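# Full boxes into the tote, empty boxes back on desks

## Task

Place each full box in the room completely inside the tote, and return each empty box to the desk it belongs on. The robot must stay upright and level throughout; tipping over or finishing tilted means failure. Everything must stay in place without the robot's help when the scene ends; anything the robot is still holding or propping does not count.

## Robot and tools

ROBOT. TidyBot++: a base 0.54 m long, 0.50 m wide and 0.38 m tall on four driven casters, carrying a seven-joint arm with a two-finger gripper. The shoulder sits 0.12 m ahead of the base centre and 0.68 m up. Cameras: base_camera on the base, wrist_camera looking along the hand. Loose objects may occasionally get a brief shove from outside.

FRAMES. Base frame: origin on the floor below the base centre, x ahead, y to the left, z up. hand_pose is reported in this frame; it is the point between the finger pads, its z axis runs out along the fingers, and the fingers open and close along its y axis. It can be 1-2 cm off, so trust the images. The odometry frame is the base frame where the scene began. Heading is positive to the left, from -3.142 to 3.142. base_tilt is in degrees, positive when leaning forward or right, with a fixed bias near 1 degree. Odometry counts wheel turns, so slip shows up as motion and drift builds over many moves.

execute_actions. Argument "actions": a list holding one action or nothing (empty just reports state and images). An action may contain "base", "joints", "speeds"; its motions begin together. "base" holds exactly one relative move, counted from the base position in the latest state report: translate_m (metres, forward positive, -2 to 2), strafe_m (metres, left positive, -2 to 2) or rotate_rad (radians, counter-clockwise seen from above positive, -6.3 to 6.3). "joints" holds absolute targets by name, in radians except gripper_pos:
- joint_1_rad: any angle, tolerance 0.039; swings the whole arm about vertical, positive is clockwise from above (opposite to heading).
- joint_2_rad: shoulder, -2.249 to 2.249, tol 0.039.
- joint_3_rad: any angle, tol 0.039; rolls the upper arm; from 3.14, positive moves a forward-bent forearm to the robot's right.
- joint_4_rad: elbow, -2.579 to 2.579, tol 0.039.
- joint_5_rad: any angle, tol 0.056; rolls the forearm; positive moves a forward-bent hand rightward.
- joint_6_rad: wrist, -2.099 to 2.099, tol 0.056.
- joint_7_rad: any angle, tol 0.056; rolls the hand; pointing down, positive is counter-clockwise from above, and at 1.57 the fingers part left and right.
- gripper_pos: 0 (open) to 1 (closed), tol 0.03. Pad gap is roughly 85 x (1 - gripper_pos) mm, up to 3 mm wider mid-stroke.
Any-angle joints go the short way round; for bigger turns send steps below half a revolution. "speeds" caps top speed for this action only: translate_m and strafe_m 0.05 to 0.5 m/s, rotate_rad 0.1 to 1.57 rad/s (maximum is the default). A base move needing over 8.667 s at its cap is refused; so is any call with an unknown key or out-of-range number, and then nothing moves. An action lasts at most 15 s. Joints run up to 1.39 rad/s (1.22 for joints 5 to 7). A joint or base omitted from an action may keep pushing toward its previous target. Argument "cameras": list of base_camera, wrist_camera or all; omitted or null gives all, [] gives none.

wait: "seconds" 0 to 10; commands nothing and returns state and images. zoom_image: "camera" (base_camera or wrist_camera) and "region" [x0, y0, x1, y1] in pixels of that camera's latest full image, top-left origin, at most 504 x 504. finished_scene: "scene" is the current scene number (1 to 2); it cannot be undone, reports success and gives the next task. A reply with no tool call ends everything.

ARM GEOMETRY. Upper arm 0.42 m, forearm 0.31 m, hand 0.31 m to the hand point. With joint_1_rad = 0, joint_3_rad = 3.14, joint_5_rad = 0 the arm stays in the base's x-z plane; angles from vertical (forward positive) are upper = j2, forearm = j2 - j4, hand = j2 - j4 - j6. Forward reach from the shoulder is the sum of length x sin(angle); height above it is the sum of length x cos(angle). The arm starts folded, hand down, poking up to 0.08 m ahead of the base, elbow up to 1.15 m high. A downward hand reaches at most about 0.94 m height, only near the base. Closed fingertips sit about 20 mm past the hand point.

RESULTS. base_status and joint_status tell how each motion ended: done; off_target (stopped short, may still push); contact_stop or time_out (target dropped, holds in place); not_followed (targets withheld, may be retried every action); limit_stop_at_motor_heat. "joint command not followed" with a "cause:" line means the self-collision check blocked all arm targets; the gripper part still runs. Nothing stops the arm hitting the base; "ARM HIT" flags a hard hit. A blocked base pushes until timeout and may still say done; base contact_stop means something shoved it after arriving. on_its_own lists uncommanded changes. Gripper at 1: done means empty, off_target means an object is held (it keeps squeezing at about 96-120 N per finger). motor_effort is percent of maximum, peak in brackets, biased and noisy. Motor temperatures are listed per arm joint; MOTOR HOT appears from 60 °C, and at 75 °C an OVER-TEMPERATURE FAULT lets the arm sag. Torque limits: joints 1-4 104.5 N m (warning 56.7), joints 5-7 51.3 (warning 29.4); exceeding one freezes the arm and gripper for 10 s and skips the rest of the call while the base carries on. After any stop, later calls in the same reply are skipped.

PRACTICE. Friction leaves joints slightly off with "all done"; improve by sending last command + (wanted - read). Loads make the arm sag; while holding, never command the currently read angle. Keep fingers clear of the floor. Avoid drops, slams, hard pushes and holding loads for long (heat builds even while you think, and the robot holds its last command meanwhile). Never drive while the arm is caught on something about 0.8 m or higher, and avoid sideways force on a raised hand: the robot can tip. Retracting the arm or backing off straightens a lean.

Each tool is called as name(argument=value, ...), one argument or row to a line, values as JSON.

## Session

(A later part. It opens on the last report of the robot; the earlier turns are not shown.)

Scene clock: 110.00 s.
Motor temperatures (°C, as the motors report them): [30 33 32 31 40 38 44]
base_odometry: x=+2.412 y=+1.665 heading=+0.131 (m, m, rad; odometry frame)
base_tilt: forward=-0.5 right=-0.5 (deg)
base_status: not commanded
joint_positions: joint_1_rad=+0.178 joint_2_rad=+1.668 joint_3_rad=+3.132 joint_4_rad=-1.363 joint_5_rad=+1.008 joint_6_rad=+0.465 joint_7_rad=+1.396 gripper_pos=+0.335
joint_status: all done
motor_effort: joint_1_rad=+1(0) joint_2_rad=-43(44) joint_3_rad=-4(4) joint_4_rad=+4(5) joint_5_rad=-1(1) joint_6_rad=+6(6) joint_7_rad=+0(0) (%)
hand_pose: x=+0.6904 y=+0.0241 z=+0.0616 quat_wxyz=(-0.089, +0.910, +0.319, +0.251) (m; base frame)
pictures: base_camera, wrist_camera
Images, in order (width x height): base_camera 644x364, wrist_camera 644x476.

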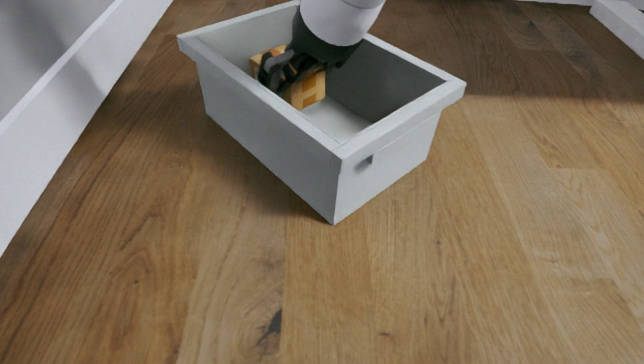

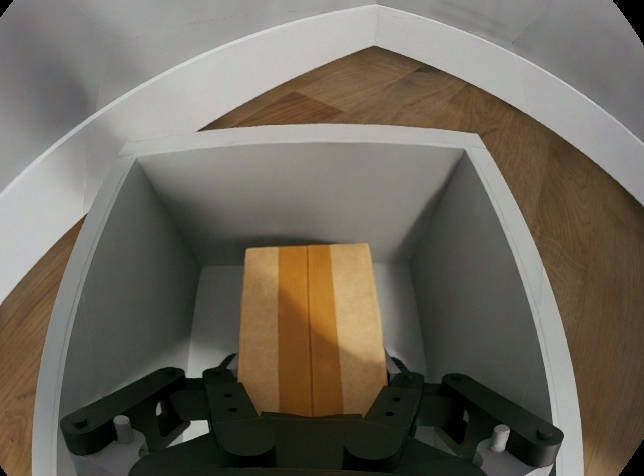

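execute_actions(
  actions=[
    {"joints":{"joint_2_rad":1.705,"joint_4_rad":-1.28}},
  ],
)

Scene clock: 111.27 s.
Motor temperatures (°C, as the motors report them): [30 33 32 31 40 38 44]
base_odometry: x=+2.412 y=+1.665 heading=+0.131 (m, m, rad; odometry frame)
base_tilt: forward=-0.5 right=-0.5 (deg)
base_status: not commanded
joint_positions: joint_1_rad=+0.178 joint_2_rad=+1.713 joint_3_rad=+3.132 joint_4_rad=-1.300 joint_5_rad=+1.008 joint_6_rad=+0.465 joint_7_rad=+1.396 gripper_pos=+0.335
joint_status: all done
motor_effort: joint_1_rad=+0(1) joint_2_rad=-45(45) joint_3_rad=-4(5) joint_4_rad=+4(6) joint_5_rad=-1(1) joint_6_rad=+6(6) joint_7_rad=+0(1) (%)
hand_pose: x=+0.6983 y=+0.0226 z=+0.0452 quat_wxyz=(-0.084, +0.908, +0.320, +0.258) (m; base frame)
pictures: base_camera, wrist_camera
Images, in order (width x height): base_camera 644x364, wrist_camera 644x476.

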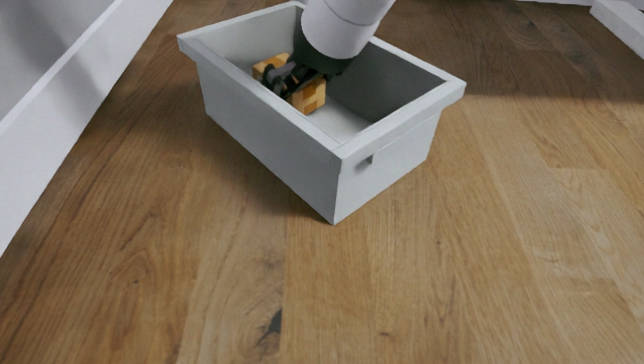

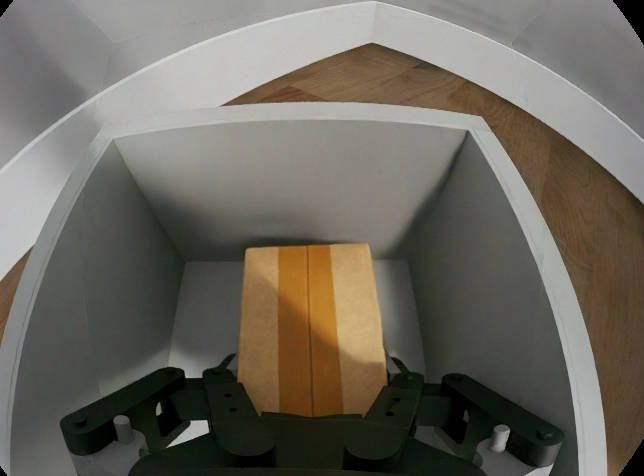

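execute_actions(
  actions=[
    {"joints":{"joint_2_rad":1.728}},
  ],
)

Scene clock: 112.67 s.
Motor temperatures (°C, as the motors report them): [30 33 32 31 40 38 44]
base_odometry: x=+2.412 y=+1.665 heading=+0.131 (m, m, rad; odometry frame)
base_tilt: forward=-0.5 right=-0.4 (deg)
base_status: not commanded
joint_positions: joint_1_rad=+0.178 joint_2_rad=+1.736 joint_3_rad=+3.132 joint_4_rad=-1.300 joint_5_rad=+1.008 joint_6_rad=+0.465 joint_7_rad=+1.396 gripper_pos=+0.335
joint_status: all done
motor_effort: joint_1_rad=+1(1) joint_2_rad=-43(44) joint_3_rad=-4(4) joint_4_rad=+4(4) joint_5_rad=-1(1) joint_6_rad=+5(6) joint_7_rad=+0(1) (%)
hand_pose: x=+0.6837 y=+0.0253 z=+0.0324 quat_wxyz=(-0.090, +0.910, +0.318, +0.249) (m; base frame)
pictures: base_camera, wrist_camera
Images, in order (width x height): base_camera 644x364, wrist_camera 644x476.

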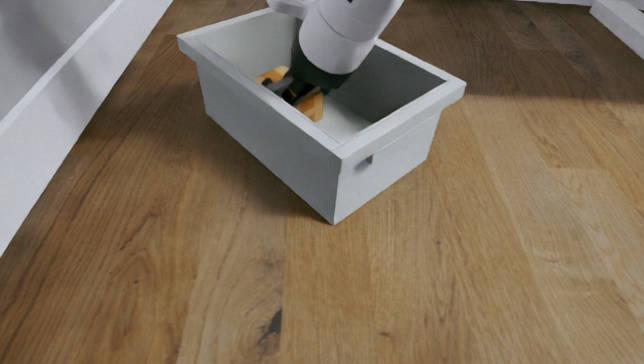

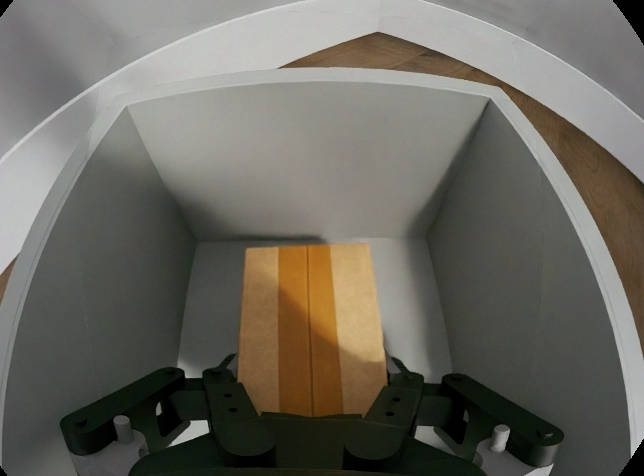

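execute_actions(
  actions=[
    {"joints":{"joint_1_rad":0.15,"joint_2_rad":1.755,"joint_4_rad":-1.235}},
  ],
)

Scene clock: 114.03 s.
Motor temperatures (°C, as the motors report them): [30 33 32 31 40 38 44]
base_odometry: x=+2.412 y=+1.665 heading=+0.131 (m, m, rad; odometry frame)
base_tilt: forward=-0.5 right=-0.5 (deg)
base_status: not commanded
joint_positions: joint_1_rad=+0.159 joint_2_rad=+1.756 joint_3_rad=+3.132 joint_4_rad=-1.256 joint_5_rad=+1.008 joint_6_rad=+0.470 joint_7_rad=+1.396 gripper_pos=+0.335
joint_status: all done
motor_effort: joint_1_rad=+0(0) joint_2_rad=-41(46) joint_3_rad=-4(4) joint_4_rad=+4(5) joint_5_rad=-1(1) joint_6_rad=+5(6) joint_7_rad=+0(0) (%)
hand_pose: x=+0.6963 y=+0.0351 z=+0.0284 quat_wxyz=(-0.088, +0.904, +0.329, +0.260) (m; base frame)
pictures: base_camera, wrist_camera
Images, in order (width x height): base_camera 644x364, wrist_camera 644x476.

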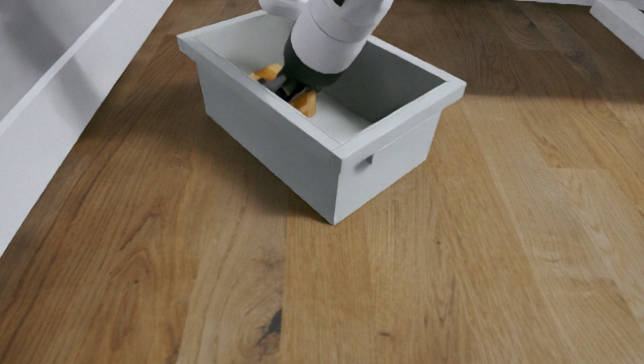

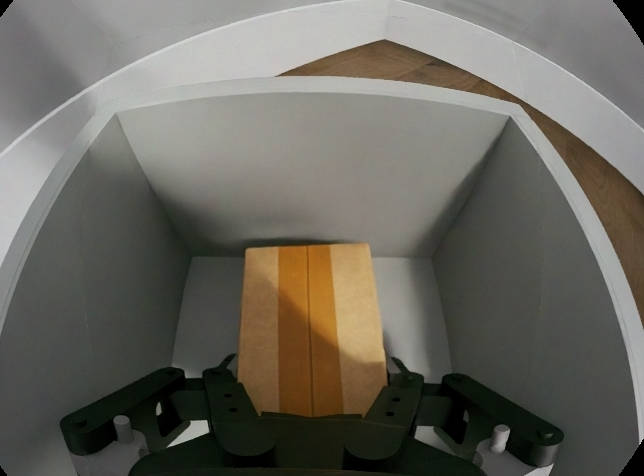

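Contact (effort dropped). Release partially.

execute_actions(
  actions=[
    {"joints":{"gripper_pos":0.17}},
  ],
  cameras=["wrist_camera"],
)

execute_actions(
  actions=[
    {"joints":{"joint_2_rad":1.35,"joint_4_rad":-1.68}},
  ],
)

Scene clock: 115.60 s.
Motor temperatures (°C, as the motors report them): [30 33 32 31 40 38 44]
base_odometry: x=+2.412 y=+1.665 heading=+0.131 (m, m, rad; odometry frame)
base_tilt: forward=-0.5 right=-0.5 (deg)
base_status: not commanded
joint_positions: joint_1_rad=+0.158 joint_2_rad=+1.756 joint_3_rad=+3.132 joint_4_rad=-1.256 joint_5_rad=+1.008 joint_6_rad=+0.473 joint_7_rad=+1.396 gripper_pos=+0.170
joint_status: all done
motor_effort: joint_1_rad=+1(1) joint_2_rad=-40(41) joint_3_rad=-3(4) joint_4_rad=+3(4) joint_5_rad=-1(1) joint_6_rad=+4(5) joint_7_rad=+0(0) (%)
hand_pose: x=+0.6972 y=+0.0357 z=+0.0291 quat_wxyz=(-0.088, +0.903, +0.329, +0.262) (m; base frame)
pictures: wrist_camera
Images, in order (width x height): wrist_camera 644x476.

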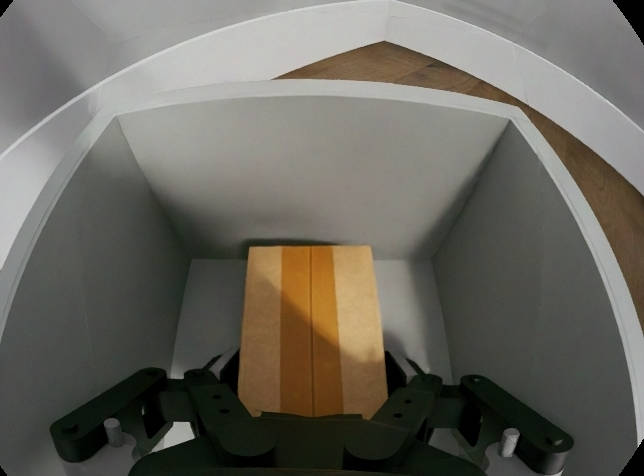

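Scene clock: 117.23 s.
Motor temperatures (°C, as the motors report them): [30 33 32 31 40 38 44]
base_odometry: x=+2.412 y=+1.665 heading=+0.131 (m, m, rad; odometry frame)
base_tilt: forward=-0.5 right=-0.5 (deg)
base_status: not commanded
joint_positions: joint_1_rad=+0.158 joint_2_rad=+1.354 joint_3_rad=+3.132 joint_4_rad=-1.658 joint_5_rad=+1.008 joint_6_rad=+0.475 joint_7_rad=+1.396 gripper_pos=+0.170
joint_status: all done
motor_effort: joint_1_rad=+1(2) joint_2_rad=-40(42) joint_3_rad=-3(3) joint_4_rad=+3(5) joint_5_rad=-1(1) joint_6_rad=+4(4) joint_7_rad=+0(1) (%)
hand_pose: x=+0.6941 y=+0.0373 z=+0.1974 quat_wxyz=(-0.090, +0.902, +0.330, +0.262) (m; base frame)
pictures: base_camera, wrist_camera
Images, in order (width x height): base_camera 644x364, wrist_camera 644x476.

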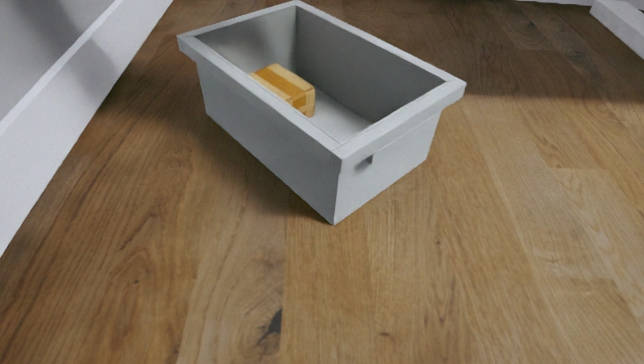

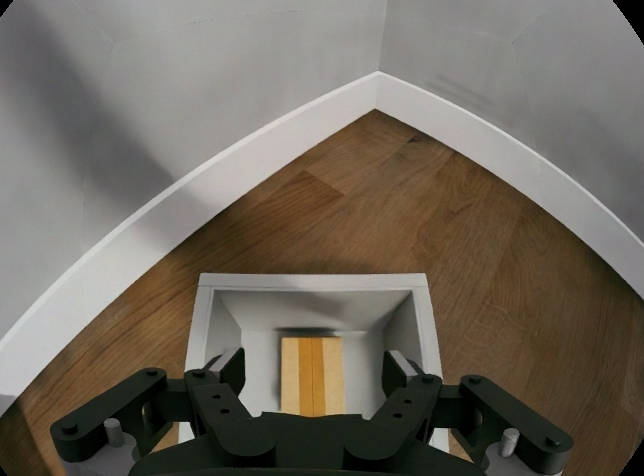

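execute_actions(
  actions=[
    {"base":{"strafe_m":-0.25},"speeds":{"strafe_m":0.12},"joints":{"joint_1_rad":-0.01,"joint_2_rad":0.0,"joint_4_rad":-0.8,"joint_5_rad":-0.02,"joint_6_rad":-1.6,"joint_7_rad":1.59,"gripper_pos":0}},
  ],
  cameras=[],
)

execute_actions(
  actions=[
    {"base":{"strafe_m":-1.08}},
  ],
)

Scene clock: 127.47 s.
Motor temperatures (°C, as the motors report them): [30 33 32 31 40 38 44]
base_odometry: x=+2.445 y=+1.417 heading=+0.131 (m, m, rad; odometry frame)
base_tilt: forward=-0.5 right=-0.5 (deg)
base_status: done
joint_positions: joint_1_rad=+0.001 joint_2_rad=-0.004 joint_3_rad=+3.131 joint_4_rad=-0.816 joint_5_rad=-0.001 joint_6_rad=-1.562 joint_7_rad=+1.564 gripper_pos=+0.000
joint_status: all done
motor_effort: joint_1_rad=+0(3) joint_2_rad=-16(47) joint_3_rad=+0(3) joint_4_rad=+15(19) joint_5_rad=-1(1) joint_6_rad=+6(6) joint_7_rad=+0(0) (%)
hand_pose: x=+0.5612 y=+0.0059 z=+1.0952 quat_wxyz=(-0.004, +0.927, +0.001, +0.375) (m; base frame)
pictures: none
No camera images: the call's "cameras" was empty. Leave "cameras" out to get every camera's image.

Scene clock: 131.07 s.
Motor temperatures (°C, as the motors report them): [30 33 32 31 40 38 44]
base_odometry: x=+2.586 y=+0.346 heading=+0.131 (m, m, rad; odometry frame)
base_tilt: forward=-0.6 right=-0.4 (deg)
base_status: done
joint_positions: joint_1_rad=-0.007 joint_2_rad=-0.004 joint_3_rad=+3.129 joint_4_rad=-0.816 joint_5_rad=-0.005 joint_6_rad=-1.562 joint_7_rad=+1.564 gripper_pos=+0.000
joint_status: not commanded
motor_effort: joint_1_rad=+0(2) joint_2_rad=-16(19) joint_3_rad=+0(2) joint_4_rad=+15(16) joint_5_rad=+0(2) joint_6_rad=+6(6) joint_7_rad=+0(0) (%)
hand_pose: x=+0.5611 y=+0.0117 z=+1.0952 quat_wxyz=(-0.007, +0.927, +0.007, +0.375) (m; base frame)
pictures: base_camera, wrist_camera
Images, in order (width x height): base_camera 644x364, wrist_camera 644x476.

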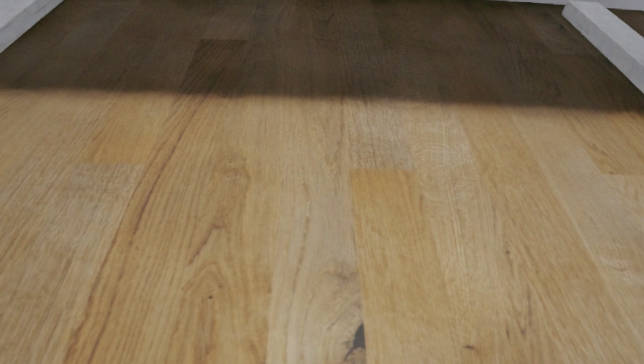

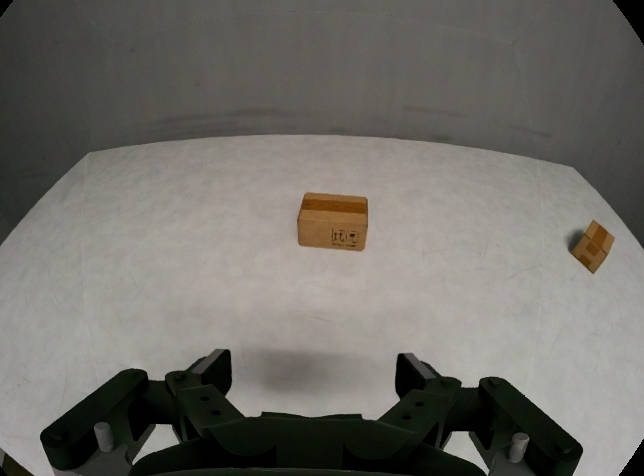

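execute_actions(
  actions=[
    {"joints":{"joint_1_rad":-0.062,"joint_2_rad":0.28,"joint_4_rad":-0.855,"joint_6_rad":-1.22,"gripper_pos":1.0}},
  ],
  cameras=["wrist_camera"],
)

Scene clock: 141.10 s.
Motor temperatures (°C, as the motors report them): [30 33 32 31 40 38 44]
base_odometry: x=+2.586 y=+0.346 heading=+0.131 (m, m, rad; odometry frame)
base_tilt: forward=-0.5 right=-0.5 (deg)
base_status: not commanded
joint_positions: joint_1_rad=-0.050 joint_2_rad=+0.284 joint_3_rad=+3.129 joint_4_rad=-0.844 joint_5_rad=-0.005 joint_6_rad=-1.260 joint_7_rad=+1.564 gripper_pos=+0.999
joint_status: all done
motor_effort: joint_1_rad=+0(0) joint_2_rad=-29(36) joint_3_rad=+0(0) joint_4_rad=+18(20) joint_5_rad=-1(1) joint_6_rad=+5(7) joint_7_rad=+0(0) (%)
hand_pose: x=+0.7325 y=+0.0399 z=+0.9934 quat_wxyz=(-0.017, +0.929, +0.025, +0.368) (m; base frame)
pictures: wrist_camera
Images, in order (width x height): wrist_camera 644x476.

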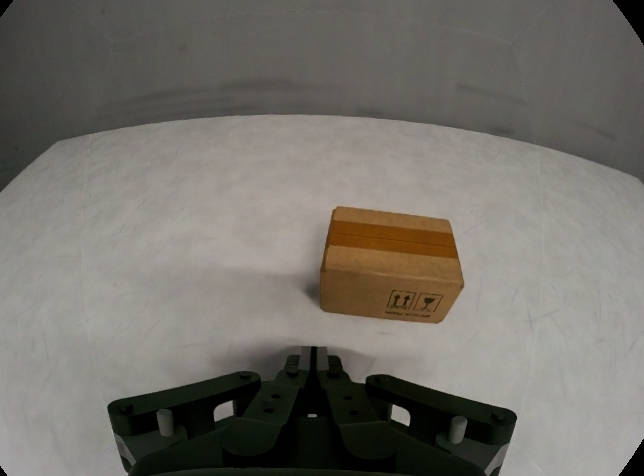

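execute_actions(
  actions=[
    {"base":{"translate_m":0.085},"speeds":{"translate_m":0.05},"joints":{"joint_1_rad":-0.018,"joint_2_rad":0.30}},
  ],
  cameras=["wrist_camera"],
)

Scene clock: 144.23 s.
Motor temperatures (°C, as the motors report them): [30 33 32 31 40 38 44]
base_odometry: x=+2.671 y=+0.357 heading=+0.131 (m, m, rad; odometry frame)
base_tilt: forward=-0.5 right=-0.4 (deg)
base_status: done
joint_positions: joint_1_rad=-0.022 joint_2_rad=+0.296 joint_3_rad=+3.129 joint_4_rad=-0.844 joint_5_rad=-0.005 joint_6_rad=-1.260 joint_7_rad=+1.564 gripper_pos=+0.999
joint_status: all done
motor_effort: joint_1_rad=+1(1) joint_2_rad=-30(31) joint_3_rad=+0(1) joint_4_rad=+18(19) joint_5_rad=+0(0) joint_6_rad=+6(6) joint_7_rad=+0(0) (%)
hand_pose: x=+0.7371 y=+0.0224 z=+0.9862 quat_wxyz=(-0.011, +0.932, +0.012, +0.362) (m; base frame)
pictures: wrist_camera
Images, in order (width x height): wrist_camera 644x476.

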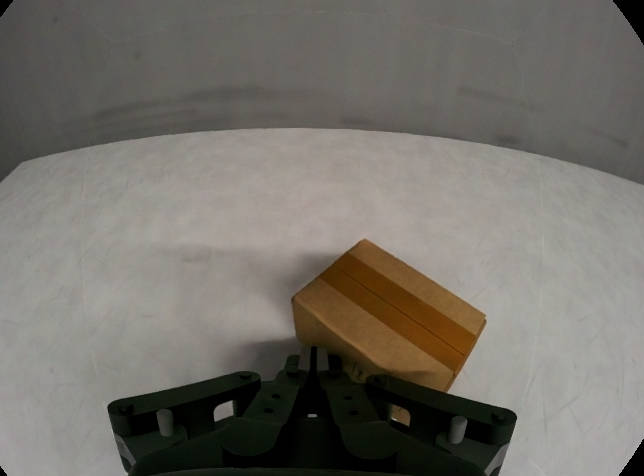

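execute_actions(
  actions=[
    {"base":{"translate_m":0.018},"speeds":{"translate_m":0.05},"joints":{"joint_1_rad":0.025}},
  ],
  cameras=["wrist_camera"],
)

Scene clock: 147.83 s.
Motor temperatures (°C, as the motors report them): [30 33 32 31 40 38 44]
base_odometry: x=+2.689 y=+0.360 heading=+0.131 (m, m, rad; odometry frame)
base_tilt: forward=-0.5 right=-0.5 (deg)
base_status: done
joint_positions: joint_1_rad=+0.014 joint_2_rad=+0.296 joint_3_rad=+3.128 joint_4_rad=-0.844 joint_5_rad=-0.006 joint_6_rad=-1.259 joint_7_rad=+1.564 gripper_pos=+0.999
joint_status: all done
motor_effort: joint_1_rad=+1(3) joint_2_rad=-30(33) joint_3_rad=+0(2) joint_4_rad=+18(18) joint_5_rad=+0(1) joint_6_rad=+6(7) joint_7_rad=+0(0) (%)
hand_pose: x=+0.7377 y=+0.0014 z=+0.9859 quat_wxyz=(-0.006, +0.932, -0.004, +0.362) (m; base frame)
pictures: wrist_camera
Images, in order (width x height): wrist_camera 644x476.

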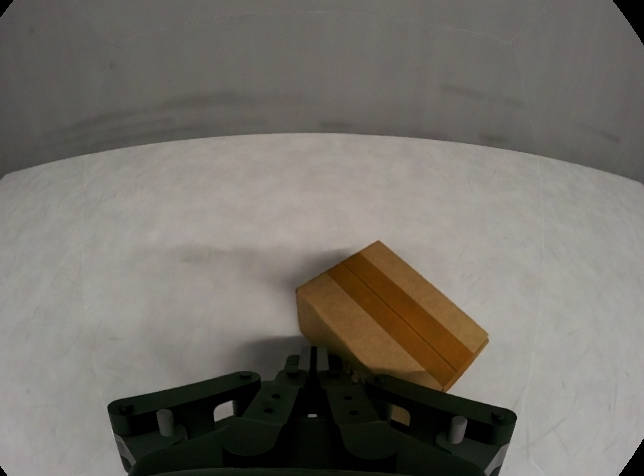

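execute_actions(
  actions=[
    {"joints":{"joint_2_rad":0.16,"joint_4_rad":-0.75,"joint_5_rad":-0.52,"joint_6_rad":-1.40,"joint_7_rad":2.185}},
  ],
  cameras=[],
)

execute_actions(
  actions=[
    {"base":{"strafe_m":-0.178},"joints":{"joint_1_rad":0.095,"joint_2_rad":0.27,"gripper_pos":0}},
  ],
)

Scene clock: 155.87 s.
Motor temperatures (°C, as the motors report them): [30 33 32 31 40 38 44]
base_odometry: x=+2.689 y=+0.359 heading=+0.131 (m, m, rad; odometry frame)
base_tilt: forward=-0.5 right=-0.5 (deg)
base_status: not commanded
joint_positions: joint_1_rad=+0.021 joint_2_rad=+0.156 joint_3_rad=+3.128 joint_4_rad=-0.761 joint_5_rad=-0.514 joint_6_rad=-1.360 joint_7_rad=+2.173 gripper_pos=+0.999
joint_status: all done
motor_effort: joint_1_rad=+0(2) joint_2_rad=-23(33) joint_3_rad=-1(1) joint_4_rad=+16(20) joint_5_rad=-4(4) joint_6_rad=+6(6) joint_7_rad=+0(0) (%)
hand_pose: x=+0.6474 y=+0.1460 z=+1.1187 quat_wxyz=(-0.116, +0.823, +0.310, +0.461) (m; base frame)
pictures: none
No camera images: the call's "cameras" was empty. Leave "cameras" out to get every camera's image.

Scene clock: 157.43 s.
Motor temperatures (°C, as the motors report them): [30 33 32 31 40 38 44]
base_odometry: x=+2.712 y=+0.183 heading=+0.131 (m, m, rad; odometry frame)
base_tilt: forward=-0.5 right=-0.4 (deg)
base_status: done
joint_positions: joint_1_rad=+0.096 joint_2_rad=+0.276 joint_3_rad=+3.127 joint_4_rad=-0.761 joint_5_rad=-0.514 joint_6_rad=-1.361 joint_7_rad=+2.173 gripper_pos=+0.000
joint_status: all done
motor_effort: joint_1_rad=+1(2) joint_2_rad=-28(32) joint_3_rad=+0(3) joint_4_rad=+17(18) joint_5_rad=-4(5) joint_6_rad=+5(6) joint_7_rad=+1(0) (%)
hand_pose: x=+0.7053 y=+0.1018 z=+1.0523 quat_wxyz=(-0.120, +0.860, +0.270, +0.416) (m; base frame)
pictures: base_camera, wrist_camera
Images, in order (width x height): base_camera 644x364, wrist_camera 644x476.

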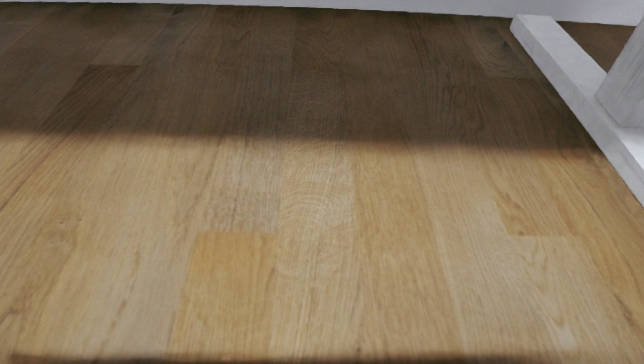

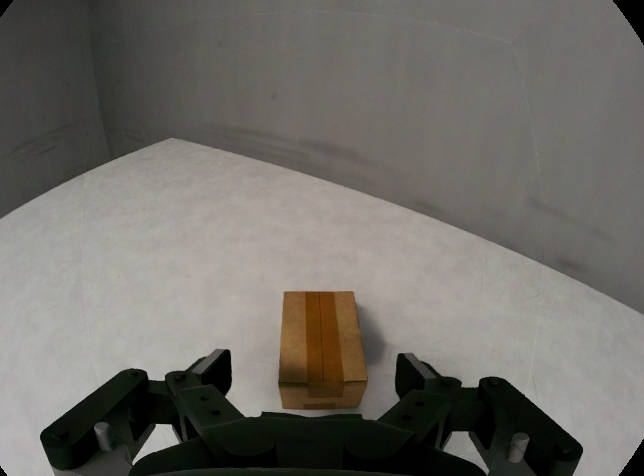

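execute_actions(
  actions=[
    {"joints":{"joint_1_rad":0.035,"joint_2_rad":0.335,"joint_4_rad":-0.83,"joint_5_rad":-0.47,"joint_6_rad":-1.23}},
  ],
  cameras=["wrist_camera"],
)

Scene clock: 161.33 s.
Motor temperatures (°C, as the motors report them): [30 33 32 31 40 38 44]
base_odometry: x=+2.712 y=+0.183 heading=+0.131 (m, m, rad; odometry frame)
base_tilt: forward=-0.5 right=-0.4 (deg)
base_status: not commanded
joint_positions: joint_1_rad=+0.040 joint_2_rad=+0.338 joint_3_rad=+3.127 joint_4_rad=-0.813 joint_5_rad=-0.490 joint_6_rad=-1.268 joint_7_rad=+2.173 gripper_pos=+0.000
joint_status: all done
motor_effort: joint_1_rad=+0(2) joint_2_rad=-30(34) joint_3_rad=-1(2) joint_4_rad=+18(19) joint_5_rad=-4(5) joint_6_rad=+5(6) joint_7_rad=+0(0) (%)
hand_pose: x=+0.7405 y=+0.1234 z=+1.0066 quat_wxyz=(-0.126, +0.866, +0.270, +0.402) (m; base frame)
pictures: wrist_camera
Images, in order (width x height): wrist_camera 644x476.

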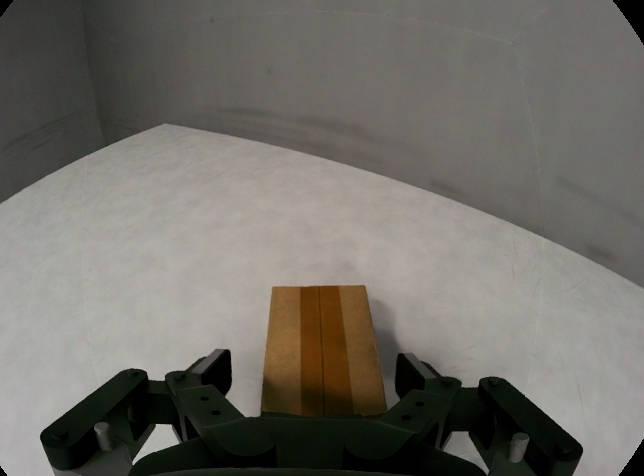

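execute_actions(
  actions=[
    {"joints":{"joint_1_rad":0.017,"joint_2_rad":0.372,"joint_4_rad":-0.855,"joint_6_rad":-1.178}},
  ],
  cameras=["wrist_camera"],
)

Scene clock: 163.07 s.
Motor temperatures (°C, as the motors report them): [30 33 32 31 40 38 44]
base_odometry: x=+2.712 y=+0.183 heading=+0.131 (m, m, rad; odometry frame)
base_tilt: forward=-0.5 right=-0.5 (deg)
base_status: not commanded
joint_positions: joint_1_rad=+0.026 joint_2_rad=+0.368 joint_3_rad=+3.127 joint_4_rad=-0.834 joint_5_rad=-0.490 joint_6_rad=-1.217 joint_7_rad=+2.173 gripper_pos=+0.000
joint_status: all done
motor_effort: joint_1_rad=+0(0) joint_2_rad=-32(34) joint_3_rad=-1(2) joint_4_rad=+18(19) joint_5_rad=-4(4) joint_6_rad=+5(5) joint_7_rad=+1(0) (%)
hand_pose: x=+0.7585 y=+0.1288 z=+0.9870 quat_wxyz=(-0.130, +0.868, +0.264, +0.401) (m; base frame)
pictures: wrist_camera
Images, in order (width x height): wrist_camera 644x476.

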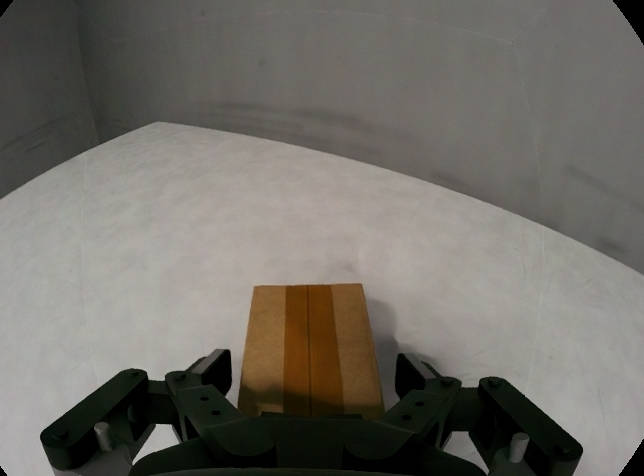

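Lower ~1 cm via elbow, then close.

execute_actions(
  actions=[
    {"joints":{"joint_4_rad":-0.878}},
  ],
  cameras=["wrist_camera"],
)

execute_actions(
  actions=[
    {"joints":{"gripper_pos":1.0}},
  ],
  cameras=["wrist_camera"],
)

Scene clock: 164.27 s.
Motor temperatures (°C, as the motors report them): [30 33 32 31 40 38 44]
base_odometry: x=+2.712 y=+0.183 heading=+0.131 (m, m, rad; odometry frame)
base_tilt: forward=-0.5 right=-0.4 (deg)
base_status: not commanded
joint_positions: joint_1_rad=+0.026 joint_2_rad=+0.370 joint_3_rad=+3.127 joint_4_rad=-0.859 joint_5_rad=-0.490 joint_6_rad=-1.217 joint_7_rad=+2.173 gripper_pos=+0.000
joint_status: all done
motor_effort: joint_1_rad=+0(0) joint_2_rad=-33(34) joint_3_rad=-1(2) joint_4_rad=+18(19) joint_5_rad=-4(4) joint_6_rad=+5(5) joint_7_rad=+0(0) (%)
hand_pose: x=+0.7567 y=+0.1289 z=+0.9743 quat_wxyz=(-0.133, +0.873, +0.263, +0.390) (m; base frame)
pictures: wrist_camera
Images, in order (width x height): wrist_camera 644x476.

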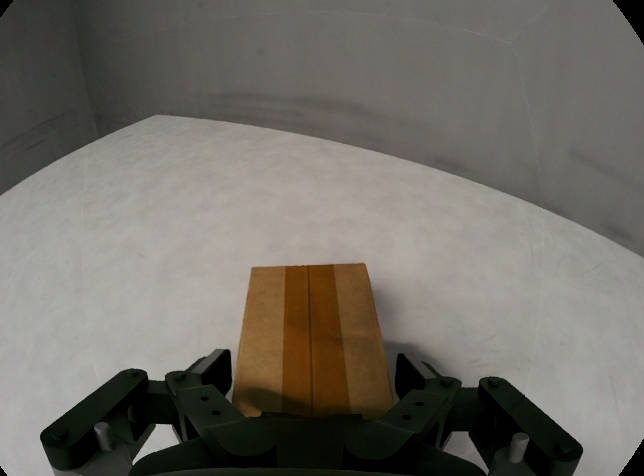

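Scene clock: 165.37 s.
Motor temperatures (°C, as the motors report them): [30 33 32 31 40 38 44]
base_odometry: x=+2.712 y=+0.183 heading=+0.131 (m, m, rad; odometry frame)
base_tilt: forward=-0.5 right=-0.5 (deg)
base_status: not commanded
joint_positions: joint_1_rad=+0.026 joint_2_rad=+0.367 joint_3_rad=+3.127 joint_4_rad=-0.859 joint_5_rad=-0.489 joint_6_rad=-1.215 joint_7_rad=+2.173 gripper_pos=+0.340
joint_status: gripper_pos off_target (ended at +0.340, target +1.000)
motor_effort: joint_1_rad=+0(1) joint_2_rad=-31(34) joint_3_rad=-2(2) joint_4_rad=+18(19) joint_5_rad=-4(5) joint_6_rad=+5(6) joint_7_rad=+0(0) (%)
hand_pose: x=+0.7564 y=+0.1287 z=+0.9759 quat_wxyz=(-0.132, +0.872, +0.263, +0.391) (m; base frame)
pictures: wrist_camera
Images, in order (width x height): wrist_camera 644x476.

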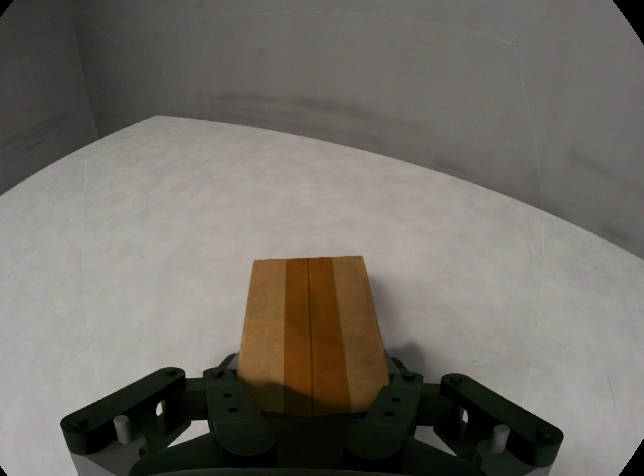

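execute_actions(
  actions=[
    {"joints":{"joint_2_rad":0.32}},
  ],
  cameras=["wrist_camera"],
)

Scene clock: 166.67 s.
Motor temperatures (°C, as the motors report them): [30 33 32 31 40 38 44]
base_odometry: x=+2.712 y=+0.183 heading=+0.131 (m, m, rad; odometry frame)
base_tilt: forward=-0.5 right=-0.4 (deg)
base_status: not commanded
joint_positions: joint_1_rad=+0.026 joint_2_rad=+0.353 joint_3_rad=+3.127 joint_4_rad=-0.874 joint_5_rad=-0.483 joint_6_rad=-1.215 joint_7_rad=+2.173 gripper_pos=+0.340
joint_status: all done
motor_effort: joint_1_rad=+1(1) joint_2_rad=-36(35) joint_3_rad=-1(2) joint_4_rad=+21(21) joint_5_rad=-5(5) joint_6_rad=+7(7) joint_7_rad=-1(1) (%)
hand_pose: x=+0.7511 y=+0.1273 z=+0.9764 quat_wxyz=(-0.129, +0.873, +0.263, +0.390) (m; base frame)
pictures: wrist_camera
Images, in order (width x height): wrist_camera 644x476.

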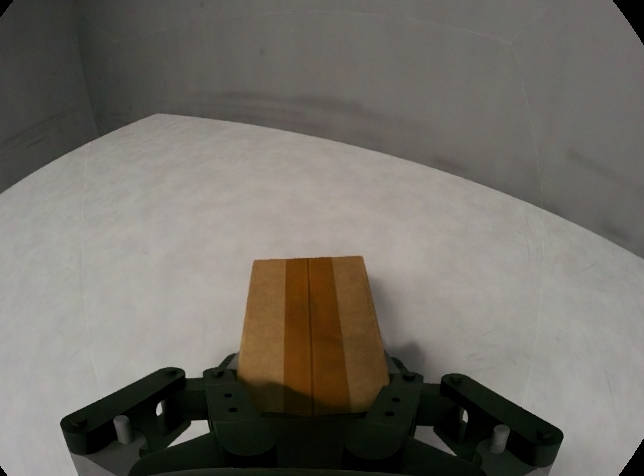

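execute_actions(
  actions=[
    {"joints":{"joint_2_rad":0.26,"joint_4_rad":-0.76}},
  ],
  cameras=["wrist_camera"],
)

Scene clock: 168.40 s.
Motor temperatures (°C, as the motors report them): [30 34 32 31 40 38 44]
base_odometry: x=+2.712 y=+0.183 heading=+0.131 (m, m, rad; odometry frame)
base_tilt: forward=-0.5 right=-0.5 (deg)
base_status: not commanded
joint_positions: joint_1_rad=+0.026 joint_2_rad=+0.280 joint_3_rad=+3.127 joint_4_rad=-0.794 joint_5_rad=-0.478 joint_6_rad=-1.215 joint_7_rad=+2.173 gripper_pos=+0.340
joint_status: all done
motor_effort: joint_1_rad=+0(0) joint_2_rad=-33(39) joint_3_rad=-1(2) joint_4_rad=+21(24) joint_5_rad=-5(6) joint_6_rad=+9(9) joint_7_rad=+0(0) (%)
hand_pose: x=+0.7319 y=+0.1266 z=+1.0606 quat_wxyz=(-0.105, +0.841, +0.272, +0.455) (m; base frame)
pictures: wrist_camera
Images, in order (width x height): wrist_camera 644x476.

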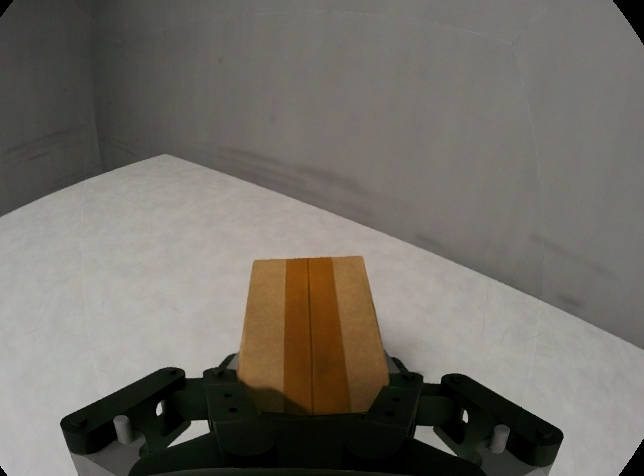

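execute_actions(
  actions=[
    {"joints":{"joint_1_rad":-0.35,"joint_2_rad":-0.26,"joint_4_rad":-1.42,"joint_5_rad":0.02,"joint_6_rad":-1.065,"joint_7_rad":1.535}},
  ],
  cameras=["wrist_camera"],
)

Scene clock: 176.53 s.
Motor temperatures (°C, as the motors report them): [30 34 32 31 40 38 44]
base_odometry: x=+2.712 y=+0.183 heading=+0.131 (m, m, rad; odometry frame)
base_tilt: forward=-0.5 right=-0.4 (deg)
base_status: not commanded
joint_positions: joint_1_rad=-0.338 joint_2_rad=-0.238 joint_3_rad=+3.127 joint_4_rad=-1.420 joint_5_rad=+0.000 joint_6_rad=-1.126 joint_7_rad=+1.559 gripper_pos=+0.340
joint_status: joint_6_rad off_target (ended at -1.126, target -1.065); the others done
motor_effort: joint_1_rad=+0(0) joint_2_rad=-15(35) joint_3_rad=+1(2) joint_4_rad=+22(24) joint_5_rad=-1(5) joint_6_rad=+9(10) joint_7_rad=+0(1) (%)
hand_pose: x=+0.5143 y=+0.1476 z=+1.0006 quat_wxyz=(-0.072, +0.901, +0.155, +0.399) (m; base frame)
pictures: wrist_camera
Images, in order (width x height): wrist_camera 644x476.

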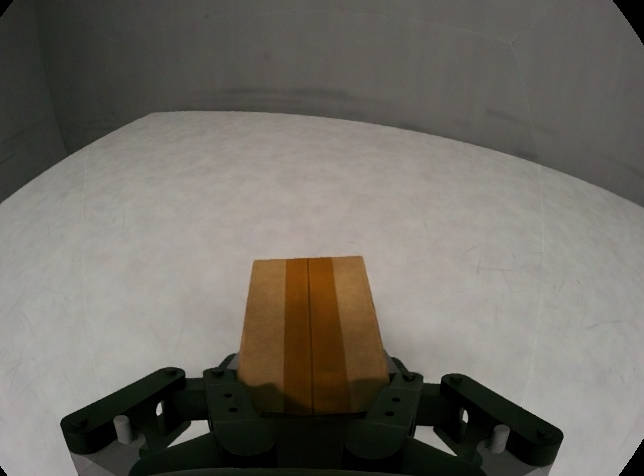

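execute_actions(
  actions=[
    {"joints":{"joint_4_rad":-1.505,"joint_6_rad":-0.98}},
  ],
  cameras=["wrist_camera"],
)

Scene clock: 177.90 s.
Motor temperatures (°C, as the motors report them): [30 34 32 31 40 38 44]
base_odometry: x=+2.712 y=+0.183 heading=+0.131 (m, m, rad; odometry frame)
base_tilt: forward=-0.5 right=-0.4 (deg)
base_status: not commanded
joint_positions: joint_1_rad=-0.338 joint_2_rad=-0.239 joint_3_rad=+3.127 joint_4_rad=-1.507 joint_5_rad=+0.000 joint_6_rad=-1.036 joint_7_rad=+1.559 gripper_pos=+0.340
joint_status: all done
motor_effort: joint_1_rad=+1(0) joint_2_rad=-16(16) joint_3_rad=+1(1) joint_4_rad=+23(24) joint_5_rad=+0(0) joint_6_rad=+9(8) joint_7_rad=+0(0) (%)
hand_pose: x=+0.5234 y=+0.1509 z=+0.9760 quat_wxyz=(-0.072, +0.900, +0.155, +0.400) (m; base frame)
pictures: wrist_camera
Images, in order (width x height): wrist_camera 644x476.

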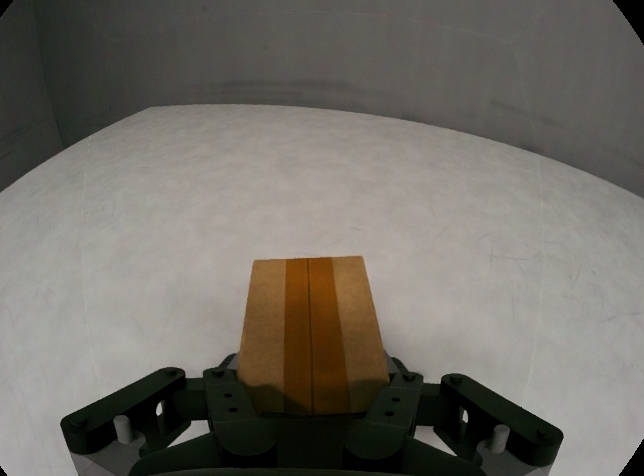

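Not yet touching; lower a little more.

execute_actions(
  actions=[
    {"joints":{"joint_4_rad":-1.54,"joint_6_rad":-0.96}},
  ],
  cameras=["wrist_camera"],
)

Scene clock: 179.03 s.
Motor temperatures (°C, as the motors report them): [30 34 32 31 40 38 44]
base_odometry: x=+2.712 y=+0.183 heading=+0.131 (m, m, rad; odometry frame)
base_tilt: forward=-0.5 right=-0.5 (deg)
base_status: not commanded
joint_positions: joint_1_rad=-0.338 joint_2_rad=-0.246 joint_3_rad=+3.127 joint_4_rad=-1.527 joint_5_rad=+0.000 joint_6_rad=-1.010 joint_7_rad=+1.559 gripper_pos=+0.340
joint_status: all done
motor_effort: joint_1_rad=+1(1) joint_2_rad=-12(15) joint_3_rad=+0(0) joint_4_rad=+21(22) joint_5_rad=+0(0) joint_6_rad=+7(8) joint_7_rad=+0(0) (%)
hand_pose: x=+0.5243 y=+0.1512 z=+0.9745 quat_wxyz=(-0.073, +0.898, +0.154, +0.406) (m; base frame)
pictures: wrist_camera
Images, in order (width x height): wrist_camera 644x476.

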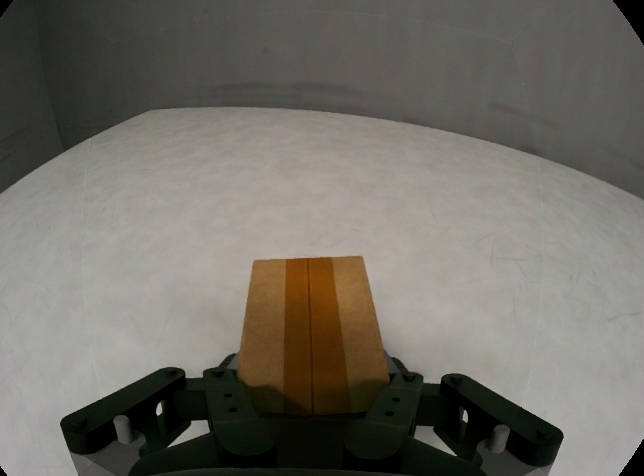

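execute_actions(
  actions=[
    {"joints":{"gripper_pos":0}},
  ],
  cameras=[],
)

execute_actions(
  actions=[
    {"joints":{"joint_4_rad":-1.25,"joint_6_rad":-1.2}},
  ],
  cameras=["wrist_camera"],
)

execute_actions(
  actions=[
    {"joints":{"joint_1_rad":0.55,"joint_2_rad":-0.05,"joint_4_rad":-0.85,"joint_6_rad":-1.6}},
  ],
  cameras=["wrist_camera"],
)

Scene clock: 181.30 s.
Motor temperatures (°C, as the motors report them): [30 34 32 31 40 38 44]
base_odometry: x=+2.712 y=+0.183 heading=+0.131 (m, m, rad; odometry frame)
base_tilt: forward=-0.5 right=-0.4 (deg)
base_status: not commanded
joint_positions: joint_1_rad=-0.338 joint_2_rad=-0.249 joint_3_rad=+3.127 joint_4_rad=-1.527 joint_5_rad=+0.000 joint_6_rad=-1.002 joint_7_rad=+1.559 gripper_pos=+0.000
joint_status: all done
motor_effort: joint_1_rad=+0(1) joint_2_rad=-12(14) joint_3_rad=+1(1) joint_4_rad=+19(22) joint_5_rad=-1(0) joint_6_rad=+6(9) joint_7_rad=+0(0) (%)
hand_pose: x=+0.5251 y=+0.1515 z=+0.9775 quat_wxyz=(-0.074, +0.895, +0.154, +0.411) (m; base frame)
pictures: none
No camera images: the call's "cameras" was empty. Leave "cameras" out to get every camera's image.

Scene clock: 182.67 s.
Motor temperatures (°C, as the motors report them): [30 34 32 31 40 38 44]
base_odometry: x=+2.712 y=+0.183 heading=+0.131 (m, m, rad; odometry frame)
base_tilt: forward=-0.5 right=-0.4 (deg)
base_status: not commanded
joint_positions: joint_1_rad=-0.338 joint_2_rad=-0.254 joint_3_rad=+3.127 joint_4_rad=-1.268 joint_5_rad=+0.000 joint_6_rad=-1.158 joint_7_rad=+1.559 gripper_pos=+0.000
joint_status: all done
motor_effort: joint_1_rad=+1(1) joint_2_rad=-9(12) joint_3_rad=+1(0) joint_4_rad=+18(20) joint_5_rad=+0(0) joint_6_rad=+7(7) joint_7_rad=+0(1) (%)
hand_pose: x=+0.5100 y=+0.1464 z=+1.0790 quat_wxyz=(-0.083, +0.872, +0.150, +0.458) (m; base frame)
pictures: wrist_camera
Images, in order (width x height): wrist_camera 644x476.

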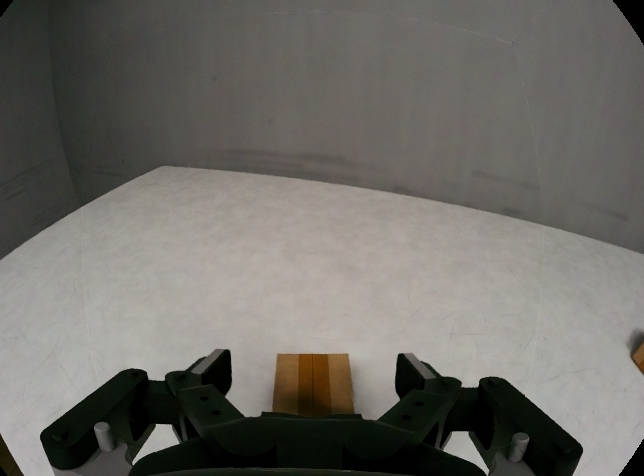

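Scene clock: 184.83 s.
Motor temperatures (°C, as the motors report them): [30 34 32 31 40 38 44]
base_odometry: x=+2.712 y=+0.183 heading=+0.131 (m, m, rad; odometry frame)
base_tilt: forward=-0.5 right=-0.4 (deg)
base_status: not commanded
joint_positions: joint_1_rad=+0.540 joint_2_rad=-0.064 joint_3_rad=+3.127 joint_4_rad=-0.873 joint_5_rad=+0.001 joint_6_rad=-1.558 joint_7_rad=+1.559 gripper_pos=+0.000
joint_status: all done
motor_effort: joint_1_rad=+1(1) joint_2_rad=-14(14) joint_3_rad=+0(1) joint_4_rad=+15(19) joint_5_rad=+0(0) joint_6_rad=+6(7) joint_7_rad=+0(0) (%)
hand_pose: x=+0.4814 y=-0.2087 z=+1.0959 quat_wxyz=(+0.097, +0.893, -0.246, +0.365) (m; base frame)
pictures: wrist_camera
Images, in order (width x height): wrist_camera 644x476.

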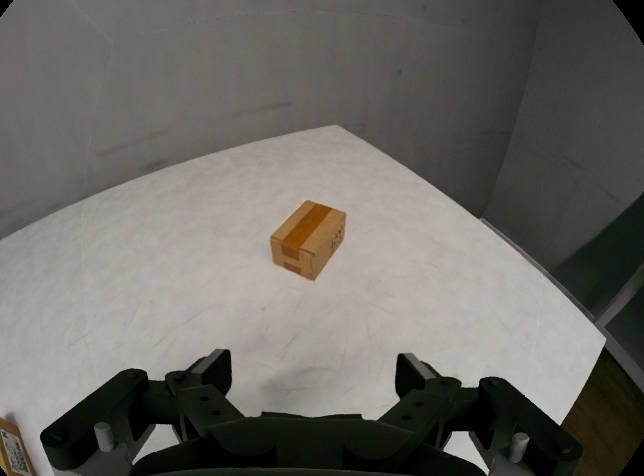

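execute_actions(
  actions=[
    {"joints":{"joint_1_rad":0.162,"joint_2_rad":0.305,"joint_4_rad":-0.713,"joint_5_rad":0.615,"joint_6_rad":-1.42,"joint_7_rad":0.825}},
  ],
  cameras=["wrist_camera"],
)

Scene clock: 190.67 s.
Motor temperatures (°C, as the motors report them): [30 34 32 31 40 38 44]
base_odometry: x=+2.712 y=+0.183 heading=+0.131 (m, m, rad; odometry frame)
base_tilt: forward=-0.6 right=-0.5 (deg)
base_status: not commanded
joint_positions: joint_1_rad=+0.167 joint_2_rad=+0.310 joint_3_rad=+3.127 joint_4_rad=-0.735 joint_5_rad=+0.594 joint_6_rad=-1.460 joint_7_rad=+0.846 gripper_pos=+0.000
joint_status: all done
motor_effort: joint_1_rad=+0(2) joint_2_rad=-28(32) joint_3_rad=+1(2) joint_4_rad=+16(17) joint_5_rad=+3(4) joint_6_rad=+5(6) joint_7_rad=+0(0) (%)
hand_pose: x=+0.6445 y=-0.2569 z=+1.0350 quat_wxyz=(+0.189, +0.797, -0.441, +0.367) (m; base frame)
pictures: wrist_camera
Images, in order (width x height): wrist_camera 644x476.

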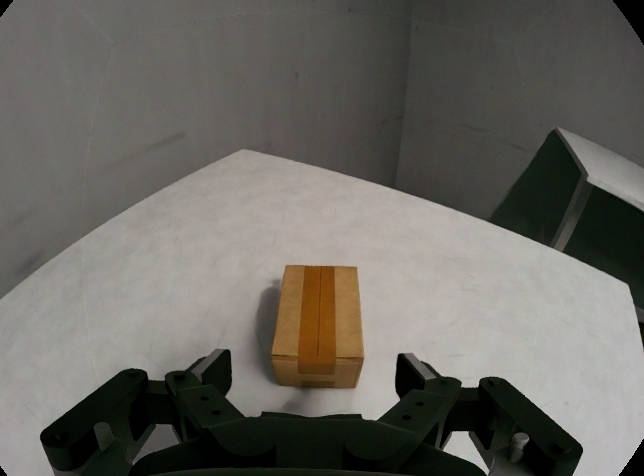

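execute_actions(
  actions=[
    {"joints":{"joint_1_rad":0.275,"joint_2_rad":0.362,"joint_4_rad":-0.835,"joint_5_rad":0.54,"joint_6_rad":-1.25}},
  ],
  cameras=["wrist_camera"],
)

Scene clock: 192.87 s.
Motor temperatures (°C, as the motors report them): [30 34 32 31 40 38 44]
base_odometry: x=+2.712 y=+0.183 heading=+0.131 (m, m, rad; odometry frame)
base_tilt: forward=-0.5 right=-0.4 (deg)
base_status: not commanded
joint_positions: joint_1_rad=+0.273 joint_2_rad=+0.364 joint_3_rad=+3.127 joint_4_rad=-0.819 joint_5_rad=+0.560 joint_6_rad=-1.290 joint_7_rad=+0.846 gripper_pos=+0.000
joint_status: all done
motor_effort: joint_1_rad=+1(1) joint_2_rad=-32(34) joint_3_rad=+1(1) joint_4_rad=+17(19) joint_5_rad=+4(4) joint_6_rad=+5(6) joint_7_rad=+0(0) (%)
hand_pose: x=+0.6737 y=-0.3122 z=+0.9911 quat_wxyz=(+0.194, +0.793, -0.443, +0.370) (m; base frame)
pictures: wrist_camera
Images, in order (width x height): wrist_camera 644x476.

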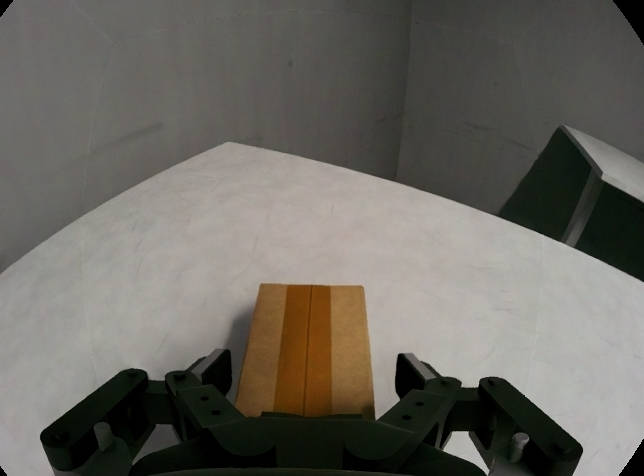

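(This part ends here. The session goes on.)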